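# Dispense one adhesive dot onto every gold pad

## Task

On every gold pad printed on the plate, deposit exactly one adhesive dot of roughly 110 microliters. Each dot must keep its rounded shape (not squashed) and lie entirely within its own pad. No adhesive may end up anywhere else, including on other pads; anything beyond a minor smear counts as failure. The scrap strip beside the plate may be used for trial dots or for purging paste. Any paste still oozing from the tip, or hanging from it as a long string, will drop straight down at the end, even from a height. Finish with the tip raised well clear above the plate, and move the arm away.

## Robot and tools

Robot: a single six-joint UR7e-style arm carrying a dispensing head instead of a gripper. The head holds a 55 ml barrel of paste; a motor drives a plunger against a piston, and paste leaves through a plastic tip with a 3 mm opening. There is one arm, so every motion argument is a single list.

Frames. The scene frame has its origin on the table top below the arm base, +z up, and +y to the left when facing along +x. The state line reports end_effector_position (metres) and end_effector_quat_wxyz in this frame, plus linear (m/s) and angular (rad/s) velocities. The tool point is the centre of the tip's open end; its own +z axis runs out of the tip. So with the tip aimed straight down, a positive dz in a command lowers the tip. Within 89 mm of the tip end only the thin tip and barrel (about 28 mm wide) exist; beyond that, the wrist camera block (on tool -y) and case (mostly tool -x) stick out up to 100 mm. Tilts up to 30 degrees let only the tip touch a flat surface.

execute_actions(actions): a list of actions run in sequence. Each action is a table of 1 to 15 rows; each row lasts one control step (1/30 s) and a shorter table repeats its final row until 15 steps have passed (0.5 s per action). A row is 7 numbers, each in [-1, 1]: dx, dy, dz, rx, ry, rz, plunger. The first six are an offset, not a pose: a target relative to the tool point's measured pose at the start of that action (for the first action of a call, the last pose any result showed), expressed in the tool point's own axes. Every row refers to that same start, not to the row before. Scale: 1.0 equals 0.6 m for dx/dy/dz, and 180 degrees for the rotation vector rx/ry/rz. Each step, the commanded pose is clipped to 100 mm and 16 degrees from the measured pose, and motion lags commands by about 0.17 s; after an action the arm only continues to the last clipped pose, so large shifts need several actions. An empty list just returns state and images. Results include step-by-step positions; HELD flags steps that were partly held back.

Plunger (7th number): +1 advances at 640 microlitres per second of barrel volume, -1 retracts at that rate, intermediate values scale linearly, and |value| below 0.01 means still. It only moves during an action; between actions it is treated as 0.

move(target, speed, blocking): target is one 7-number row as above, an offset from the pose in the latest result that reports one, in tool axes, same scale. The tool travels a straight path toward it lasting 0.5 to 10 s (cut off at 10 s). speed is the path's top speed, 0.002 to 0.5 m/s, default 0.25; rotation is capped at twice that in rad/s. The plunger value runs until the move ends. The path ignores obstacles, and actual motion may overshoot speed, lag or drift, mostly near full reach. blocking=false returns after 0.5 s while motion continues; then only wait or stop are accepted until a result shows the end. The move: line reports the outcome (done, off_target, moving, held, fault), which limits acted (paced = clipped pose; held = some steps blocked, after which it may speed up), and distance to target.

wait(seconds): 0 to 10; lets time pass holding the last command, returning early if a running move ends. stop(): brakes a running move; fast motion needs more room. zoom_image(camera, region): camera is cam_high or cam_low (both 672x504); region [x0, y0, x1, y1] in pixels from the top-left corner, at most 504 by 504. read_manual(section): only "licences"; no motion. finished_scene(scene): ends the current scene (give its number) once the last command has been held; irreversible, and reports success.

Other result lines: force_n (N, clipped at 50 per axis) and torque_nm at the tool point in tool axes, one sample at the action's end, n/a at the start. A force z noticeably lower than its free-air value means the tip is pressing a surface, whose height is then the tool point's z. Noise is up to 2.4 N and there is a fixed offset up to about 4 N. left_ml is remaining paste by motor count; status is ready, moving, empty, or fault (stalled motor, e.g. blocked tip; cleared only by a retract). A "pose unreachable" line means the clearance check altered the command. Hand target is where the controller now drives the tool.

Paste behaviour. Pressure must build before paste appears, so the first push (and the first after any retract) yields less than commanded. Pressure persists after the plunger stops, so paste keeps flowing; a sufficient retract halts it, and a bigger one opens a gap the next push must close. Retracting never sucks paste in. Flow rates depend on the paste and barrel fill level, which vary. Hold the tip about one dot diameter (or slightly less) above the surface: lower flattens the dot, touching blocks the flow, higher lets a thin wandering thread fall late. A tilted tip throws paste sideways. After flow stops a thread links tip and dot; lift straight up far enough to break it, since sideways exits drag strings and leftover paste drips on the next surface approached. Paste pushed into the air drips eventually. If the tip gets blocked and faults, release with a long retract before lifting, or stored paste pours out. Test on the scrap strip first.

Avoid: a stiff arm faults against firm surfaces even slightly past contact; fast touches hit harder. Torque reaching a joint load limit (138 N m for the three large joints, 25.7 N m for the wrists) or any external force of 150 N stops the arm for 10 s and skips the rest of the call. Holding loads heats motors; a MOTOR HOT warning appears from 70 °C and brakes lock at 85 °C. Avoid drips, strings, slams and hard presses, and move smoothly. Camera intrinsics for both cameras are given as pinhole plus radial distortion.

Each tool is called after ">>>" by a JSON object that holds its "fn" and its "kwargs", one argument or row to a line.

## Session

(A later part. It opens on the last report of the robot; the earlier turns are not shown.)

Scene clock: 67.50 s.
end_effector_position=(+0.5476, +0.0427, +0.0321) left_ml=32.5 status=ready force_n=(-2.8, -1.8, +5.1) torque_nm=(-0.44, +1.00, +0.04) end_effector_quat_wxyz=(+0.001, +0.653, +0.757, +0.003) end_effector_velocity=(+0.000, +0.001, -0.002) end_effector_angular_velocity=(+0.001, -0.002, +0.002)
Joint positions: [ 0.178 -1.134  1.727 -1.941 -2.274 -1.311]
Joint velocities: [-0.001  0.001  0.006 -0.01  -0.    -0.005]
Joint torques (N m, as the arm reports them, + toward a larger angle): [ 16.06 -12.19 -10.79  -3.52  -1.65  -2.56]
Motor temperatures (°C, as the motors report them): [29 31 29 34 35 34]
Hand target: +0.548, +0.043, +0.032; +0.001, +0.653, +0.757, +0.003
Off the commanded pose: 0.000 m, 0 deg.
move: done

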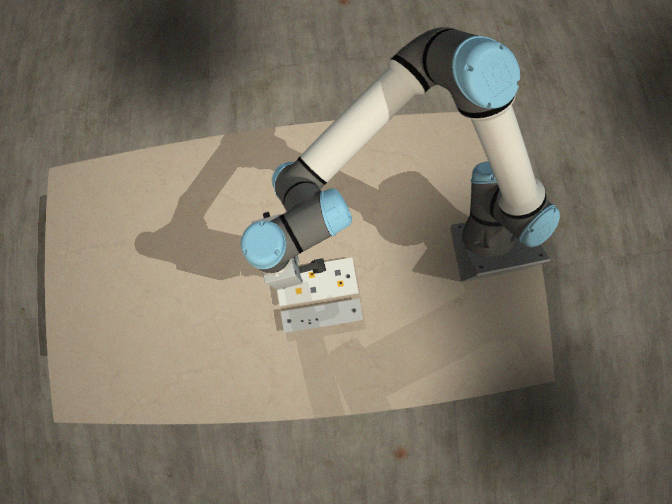

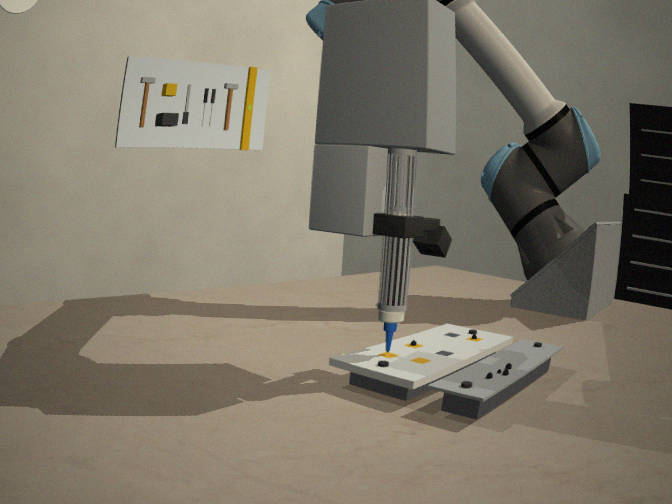

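>>> {"fn": "execute_actions", "kwargs": {
  "actions": [
    [[0.0029,0.0030,0.001,0,0,0,0]],
    [[0,0,0,0,0,0,0.66]],
    [[0,0,0,0,0,0,-0.32]]
  ]
}}

>>> {"fn": "move", "kwargs": {
  "target": [0,0,-0.0775,0,0,0,0],
  "speed": 0.1
}}

Scene clock: 70.50 s.
end_effector_position=(+0.5491, +0.0446, +0.0315) left_ml=32.4 status=moving force_n=(+0.1, +1.2, +4.3) torque_nm=(+0.62, -0.07, +0.16) end_effector_quat_wxyz=(+0.001, +0.653, +0.757, +0.003) end_effector_velocity=(-0.000, -0.001, -0.000) end_effector_angular_velocity=(-0.000, +0.001, -0.001)
Joint positions: [ 0.179 -1.128  1.723 -1.942 -2.274 -1.31 ]
Joint velocities: [-0.001 -0.     0.     0.    -0.     0.   ]
Joint torques (N m, as the arm reports them, + toward a larger angle): [ 29.73 -16.68 -22.08  -1.49   1.2    1.39]
Motor temperatures (°C, as the motors report them): [29 31 29 34 35 34]
Hand target: +0.549, +0.045, +0.032; +0.001, +0.653, +0.757, +0.003
Off the commanded pose: 0.000 m, 0 deg.
Step readings (end_effector_position; steps 1 to 15: 1st action; 16 to 30: 2nd action; 31 to 45: 3rd action):
0: (+0.5476, +0.0427, +0.0318)
1: (+0.5476, +0.0427, +0.0318)
2: (+0.5476, +0.0429, +0.0317)
4: (+0.5481, +0.0435, +0.0315)
8: (+0.5488, +0.0442, +0.0315)
15: (+0.5490, +0.0446, +0.0315)
16: (+0.5491, +0.0446, +0.0315)
17: (+0.5491, +0.0446, +0.0315)
19: (+0.5491, +0.0446, +0.0315)
23: (+0.5491, +0.0446, +0.0315)
30: (+0.5491, +0.0446, +0.0315)
31: (+0.5491, +0.0446, +0.0315)
32: (+0.5491, +0.0446, +0.0315)
34: (+0.5491, +0.0446, +0.0315)
38: (+0.5491, +0.0446, +0.0315)
45: end_effector_position above

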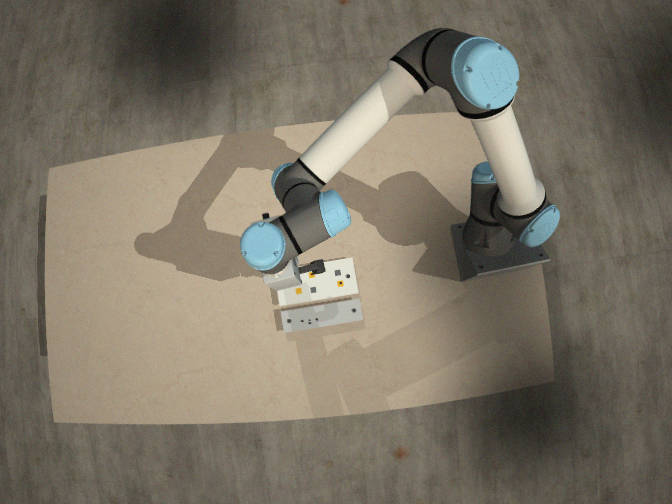

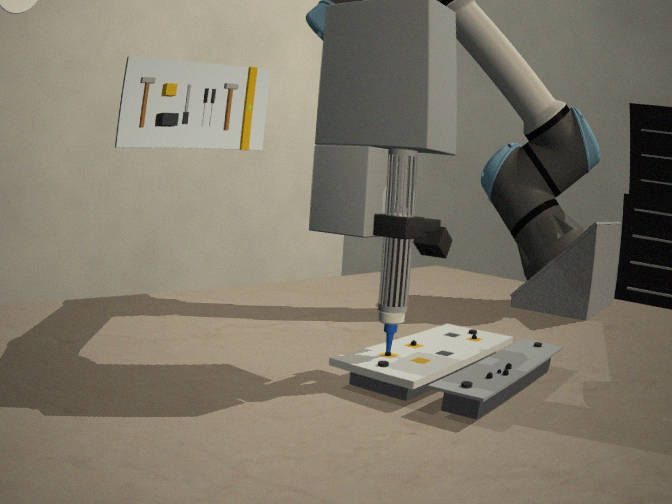

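Scene clock: 71.53 s.
end_effector_position=(+0.5490, +0.0444, +0.0778) left_ml=32.4 status=ready force_n=(-1.3, +0.9, +0.0) torque_nm=(+0.64, +0.42, +0.07) end_effector_quat_wxyz=(+0.001, +0.653, +0.757, +0.003) end_effector_velocity=(-0.001, +0.000, +0.002) end_effector_angular_velocity=(-0.001, +0.003, +0.002)
Joint positions: [ 0.227 -1.143  1.631 -1.797 -2.262 -1.249]
Joint velocities: [ 0.002  0.002 -0.007  0.01   0.001  0.004]
Joint torques (N m, as the arm reports them, + toward a larger angle): [ 32.89 -13.   -29.77  -1.4    1.42   2.09]
Motor temperatures (°C, as the motors report them): [29 31 29 34 35 34]
Hand target: +0.549, +0.044, +0.078; +0.001, +0.653, +0.757, +0.003
Off the commanded pose: 0.000 m, 0 deg.
move: done

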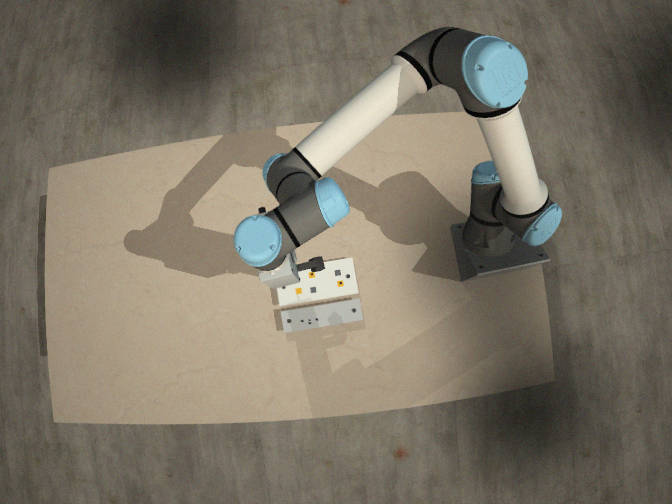

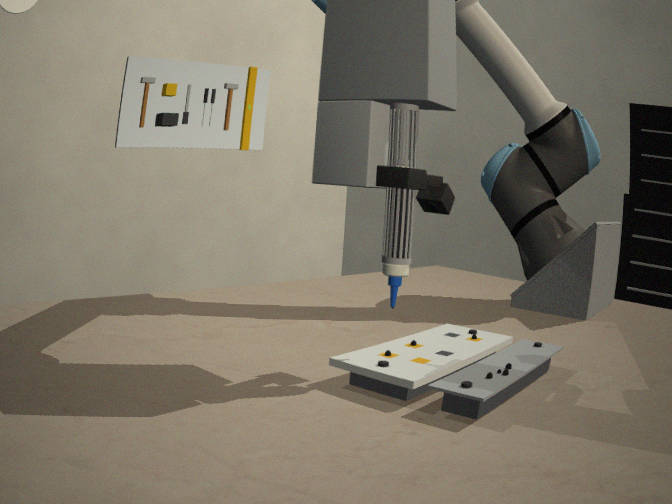

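>>> {"fn": "move", "kwargs": {
  "target": [0.0586,-0.0085,0,0,0,0,0],
  "speed": 0.2
}}

>>> {"fn": "move", "kwargs": {
  "target": [0,0,0.0775,0,0,0,0],
  "speed": 0.1
}}

>>> {"fn": "zoom_image", "kwargs": {
  "camera": "cam_low",
  "region": [360, 320, 440, 384]
}}

Scene clock: 72.93 s.
end_effector_position=(+0.5388, +0.0780, +0.0779) left_ml=32.4 status=ready force_n=(+1.4, +2.7, +4.4) torque_nm=(+1.20, -0.49, +0.04) end_effector_quat_wxyz=(+0.001, +0.653, +0.757, +0.003) end_effector_velocity=(-0.001, +0.003, -0.000) end_effector_angular_velocity=(-0.000, +0.001, -0.001)
Joint positions: [ 0.27  -1.105  1.631 -1.8   -2.25  -1.196]
Joint velocities: [ 0.003  0.004 -0.001  0.     0.001  0.005]
Joint torques (N m, as the arm reports them, + toward a larger angle): [ 31.87 -13.18 -33.08  -3.58   1.64   2.05]
Motor temperatures (°C, as the motors report them): [29 31 29 34 35 34]
Hand target: +0.539, +0.078, +0.078; +0.001, +0.653, +0.757, +0.003
Off the commanded pose: 0.000 m, 0 deg.
move: done

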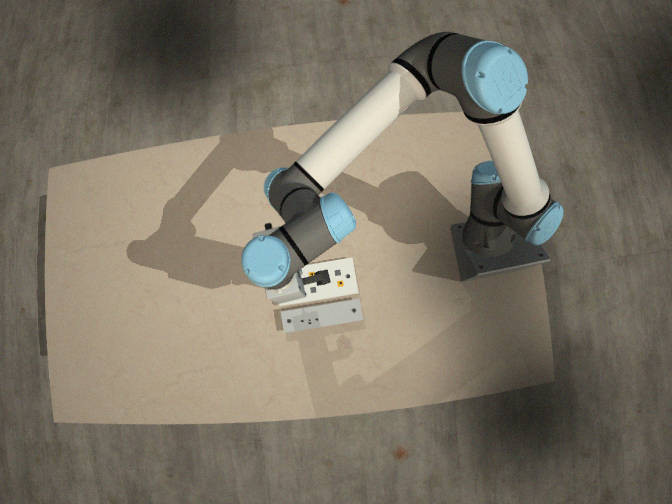

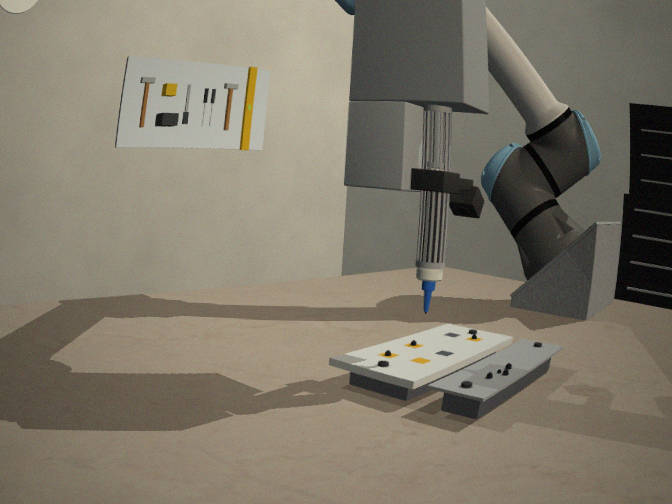

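Scene clock: 73.97 s.
end_effector_position=(+0.5389, +0.0782, +0.0318) left_ml=32.4 status=ready force_n=(-2.1, -2.4, +2.5) torque_nm=(-0.78, +0.77, +0.15) end_effector_quat_wxyz=(+0.001, +0.653, +0.757, +0.003) end_effector_velocity=(-0.000, -0.000, -0.003) end_effector_angular_velocity=(+0.000, +0.001, -0.001)
Joint positions: [ 0.223 -1.09   1.722 -1.944 -2.263 -1.255]
Joint velocities: [-0.004  0.001  0.006 -0.009 -0.    -0.004]
Joint torques (N m, as the arm reports them, + toward a larger angle): [ 17.16 -12.07 -10.63  -3.16  -1.66  -2.56]
Motor temperatures (°C, as the motors report them): [29 31 29 34 35 34]
Hand target: +0.539, +0.078, +0.031; +0.001, +0.653, +0.757, +0.003
Off the commanded pose: 0.000 m, 0 deg.
move: done

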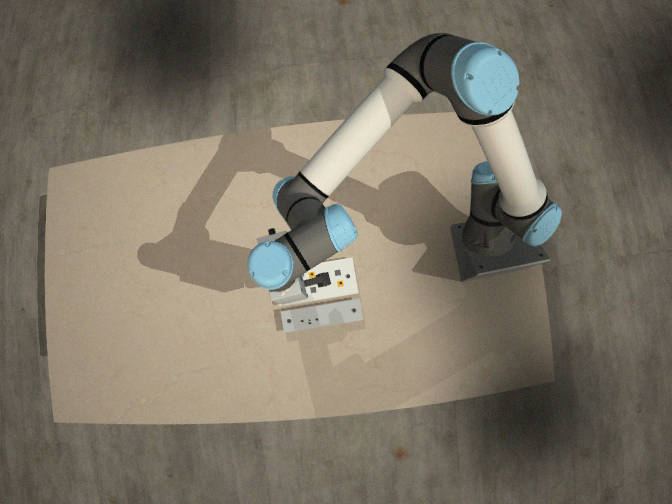

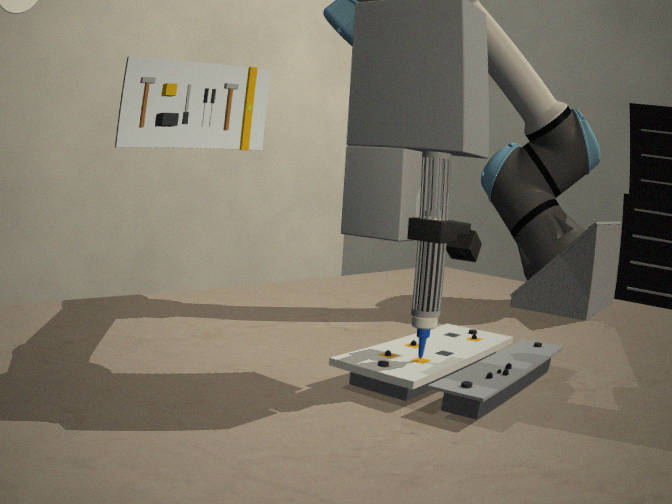

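Region (360, 320, 440, 384) of cam_low's 672x504 image, scaled by 6.300, with more detail than that image has; it fills the top 403 rows of this view, and the rest is white.

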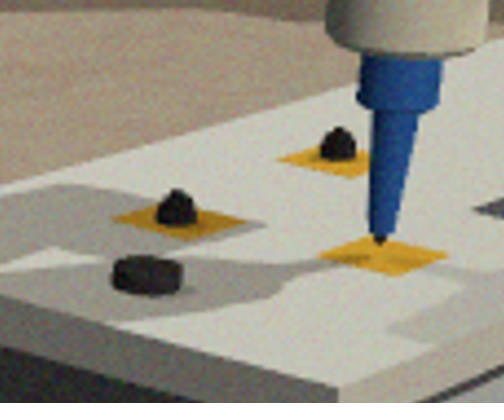

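Aligned. Dispense.

>>> {"fn": "execute_actions", "kwargs": {
  "actions": [
    [[0,0,0,0,0,0,0.66]],
    [[0,0,0,0,0,0,-0.32]]
  ]
}}

>>> {"fn": "move", "kwargs": {
  "target": [0,0,-0.1,0,0,0,0],
  "speed": 0.1
}}

Scene clock: 75.30 s.
end_effector_position=(+0.5389, +0.0782, +0.0317) left_ml=32.3 status=moving force_n=(-1.3, +0.6, +1.2) torque_nm=(+0.42, +0.54, +0.14) end_effector_quat_wxyz=(+0.001, +0.653, +0.757, +0.003) end_effector_velocity=(-0.000, -0.000, -0.000) end_effector_angular_velocity=(-0.000, +0.000, +0.000)
Joint positions: [ 0.223 -1.09   1.722 -1.944 -2.263 -1.255]
Joint velocities: [-0. -0.  0.  0.  0. -0.]
Joint torques (N m, as the arm reports them, + toward a larger angle): [ 29.97 -18.67 -28.19  -1.47  -0.1    1.94]
Motor temperatures (°C, as the motors report them): [29 31 29 34 35 34]
Hand target: +0.539, +0.078, +0.032; +0.001, +0.653, +0.757, +0.003
Off the commanded pose: 0.000 m, 0 deg.
Step readings (end_effector_position; steps 1 to 15: 1st action; 16 to 30: 2nd action):
0: (+0.5390, +0.0782, +0.0315)
1: (+0.5390, +0.0782, +0.0315)
2: (+0.5390, +0.0782, +0.0315)
4: (+0.5389, +0.0782, +0.0314)
8: (+0.5389, +0.0781, +0.0315)
15: (+0.5389, +0.0782, +0.0317)
16: (+0.5389, +0.0782, +0.0317)
17: (+0.5389, +0.0782, +0.0317)
19: (+0.5389, +0.0782, +0.0317)
23: (+0.5389, +0.0782, +0.0317)
30: end_effector_position above

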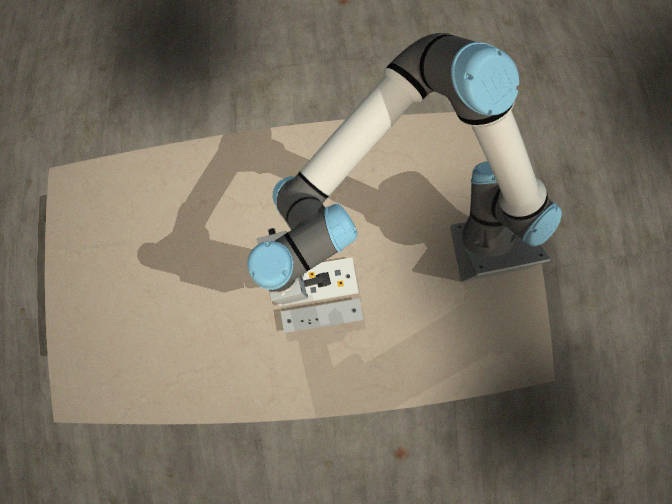

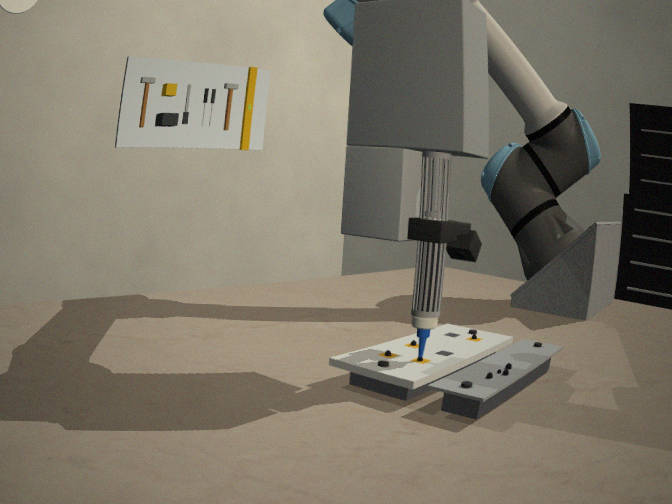

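Scene clock: 76.43 s.
end_effector_position=(+0.5388, +0.0779, +0.0913) left_ml=32.3 status=ready force_n=(-3.2, -1.5, +3.2) torque_nm=(-0.39, +1.17, +0.02) end_effector_quat_wxyz=(+0.001, +0.653, +0.757, +0.003) end_effector_velocity=(-0.001, +0.000, +0.002) end_effector_angular_velocity=(-0.001, +0.003, +0.001)
Joint positions: [ 0.283 -1.107  1.602 -1.759 -2.246 -1.18 ]
Joint velocities: [ 0.003  0.002 -0.009  0.013  0.001  0.005]
Joint torques (N m, as the arm reports them, + toward a larger angle): [ 31.95 -10.42 -30.61  -0.97   1.64   1.96]
Motor temperatures (°C, as the motors report them): [29 31 29 34 35 34]
Hand target: +0.539, +0.078, +0.092; +0.001, +0.653, +0.757, +0.003
Off the commanded pose: 0.000 m, 0 deg.
move: done

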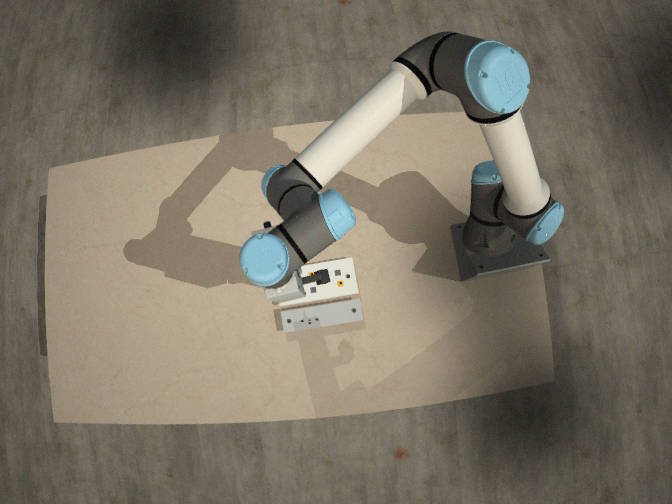

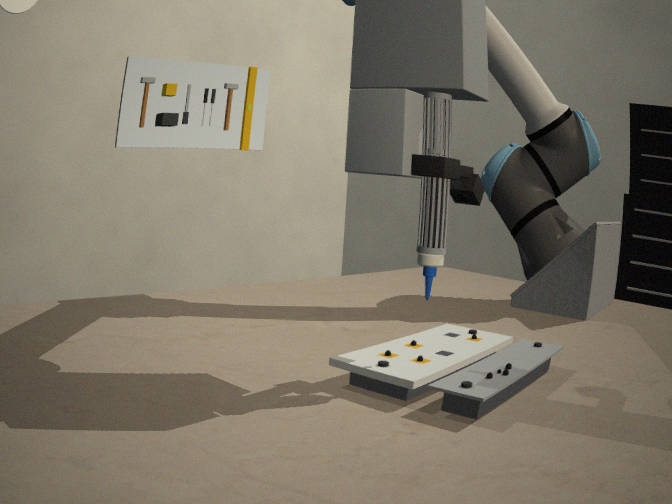

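>>> {"fn": "move", "kwargs": {
  "target": [-0.317,-0.25,-0.225,0,0,0,-0.3],
  "speed": 0.4
}}

>>> {"fn": "zoom_image", "kwargs": {
  "camera": "cam_high",
  "region": [260, 240, 380, 340]
}}

Scene clock: 78.40 s.
end_effector_position=(+0.4182, -0.1326, +0.2244) left_ml=32.6 status=moving force_n=(-1.5, -1.2, +2.6) torque_nm=(-0.25, +0.61, +0.01) end_effector_quat_wxyz=(+0.001, +0.653, +0.757, +0.003) end_effector_velocity=(-0.001, -0.002, +0.002) end_effector_angular_velocity=(-0.000, +0.001, -0.001)
Joint positions: [ 0.266 -1.585  1.58  -1.273 -2.252 -1.202]
Joint velocities: [-0.    -0.002 -0.005  0.008  0.001  0.001]
Joint torques (N m, as the arm reports them, + toward a larger angle): [ 19.79 -19.14 -30.6   -1.1    1.66   2.02]
Motor temperatures (°C, as the motors report them): [29 31 29 34 35 34]
Hand target: +0.418, -0.133, +0.225; +0.001, +0.653, +0.757, +0.003
Off the commanded pose: 0.001 m, 0 deg.
move: done

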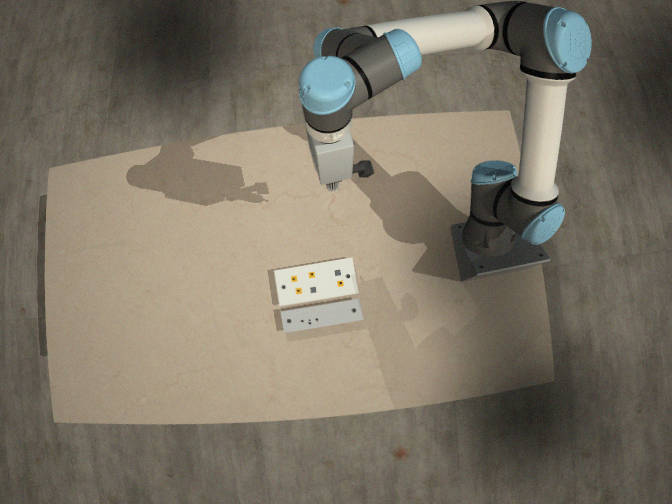

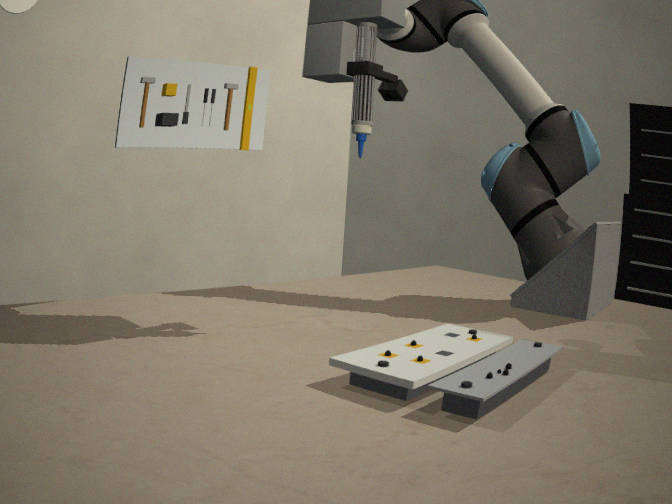

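Region (260, 240, 380, 340) of cam_high's 672x504 image, scaled by 4.200, with more detail than that image has.

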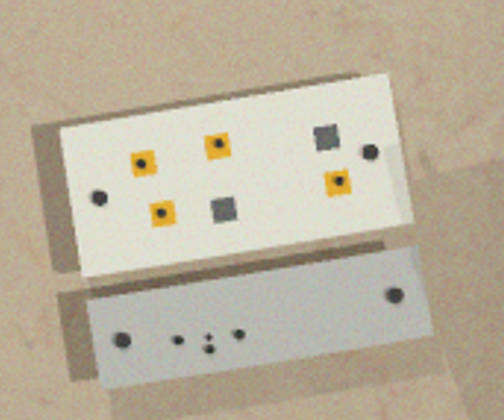

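Checking the tip and the plate before ending the scene.

>>> {"fn": "zoom_image", "kwargs": {
  "camera": "cam_low",
  "region": [320, 90, 400, 180]
}}

>>> {"fn": "wait", "kwargs": {
  "seconds": 3
}}

>>> {"fn": "zoom_image", "kwargs": {
  "camera": "cam_low",
  "region": [320, 310, 570, 430]
}}

Region (320, 90, 400, 180) of cam_low's 672x504 image, scaled by 5.600, with more detail than that image has.

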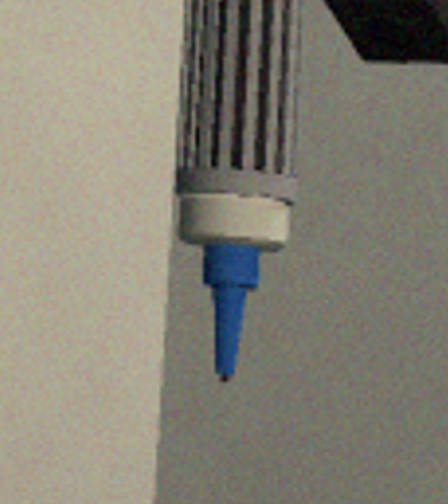

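Scene clock: 81.63 s.
end_effector_position=(+0.4180, -0.1328, +0.2247) left_ml=32.6 status=ready force_n=(-2.6, +0.3, +1.9) torque_nm=(+0.21, +0.85, +0.06) end_effector_quat_wxyz=(+0.001, +0.653, +0.757, +0.003) end_effector_velocity=(-0.000, -0.000, -0.000) end_effector_angular_velocity=(+0.000, +0.001, -0.001)
Joint positions: [ 0.266 -1.586  1.579 -1.272 -2.252 -1.201]
Joint velocities: [-0.001 -0.     0.    -0.     0.    -0.   ]
Joint torques (N m, as the arm reports them, + toward a larger angle): [ 20.17 -17.37 -30.17  -1.32   1.62   2.12]
Motor temperatures (°C, as the motors report them): [29 31 29 34 35 34]
Hand target: +0.418, -0.133, +0.225; +0.001, +0.653, +0.757, +0.003
Off the commanded pose: 0.001 m, 0 deg.
wait: 3.00 s; at rest from the start

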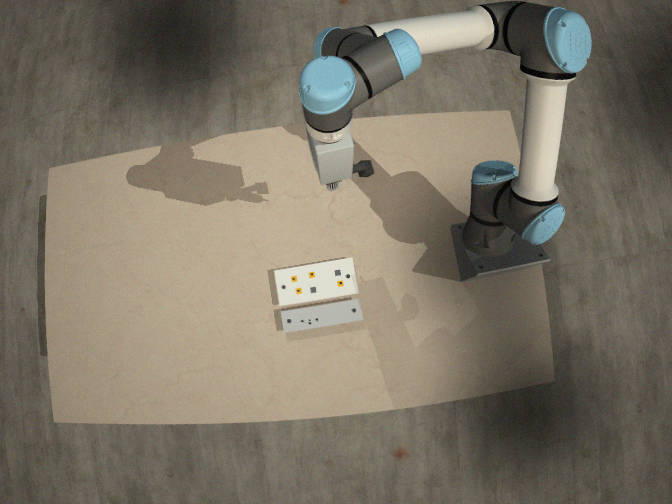

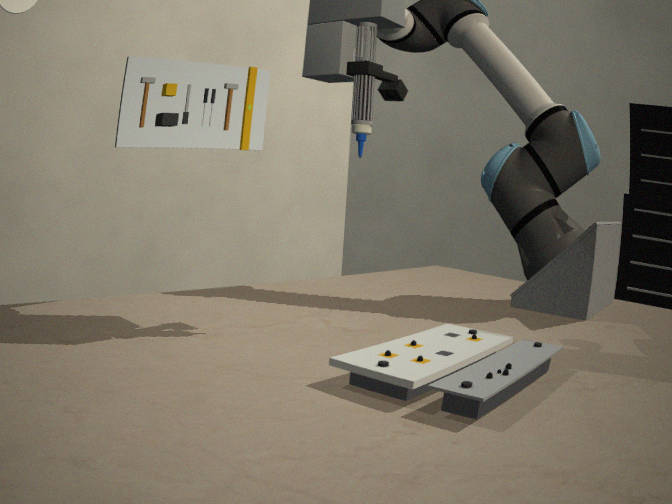

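Region (320, 310, 570, 430) of cam_low's 672x504 image, scaled by 2.016, with more detail than that image has; it fills the top 242 rows of this view, and the rest is white.

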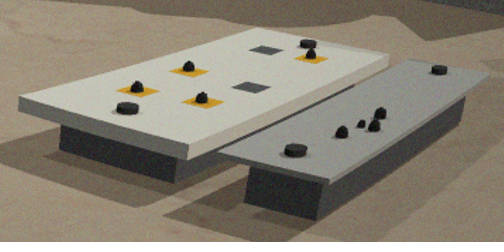

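>>> {"fn": "finished_scene", "kwargs": {
  "scene": 1
}}

The scene is finished: the task was done.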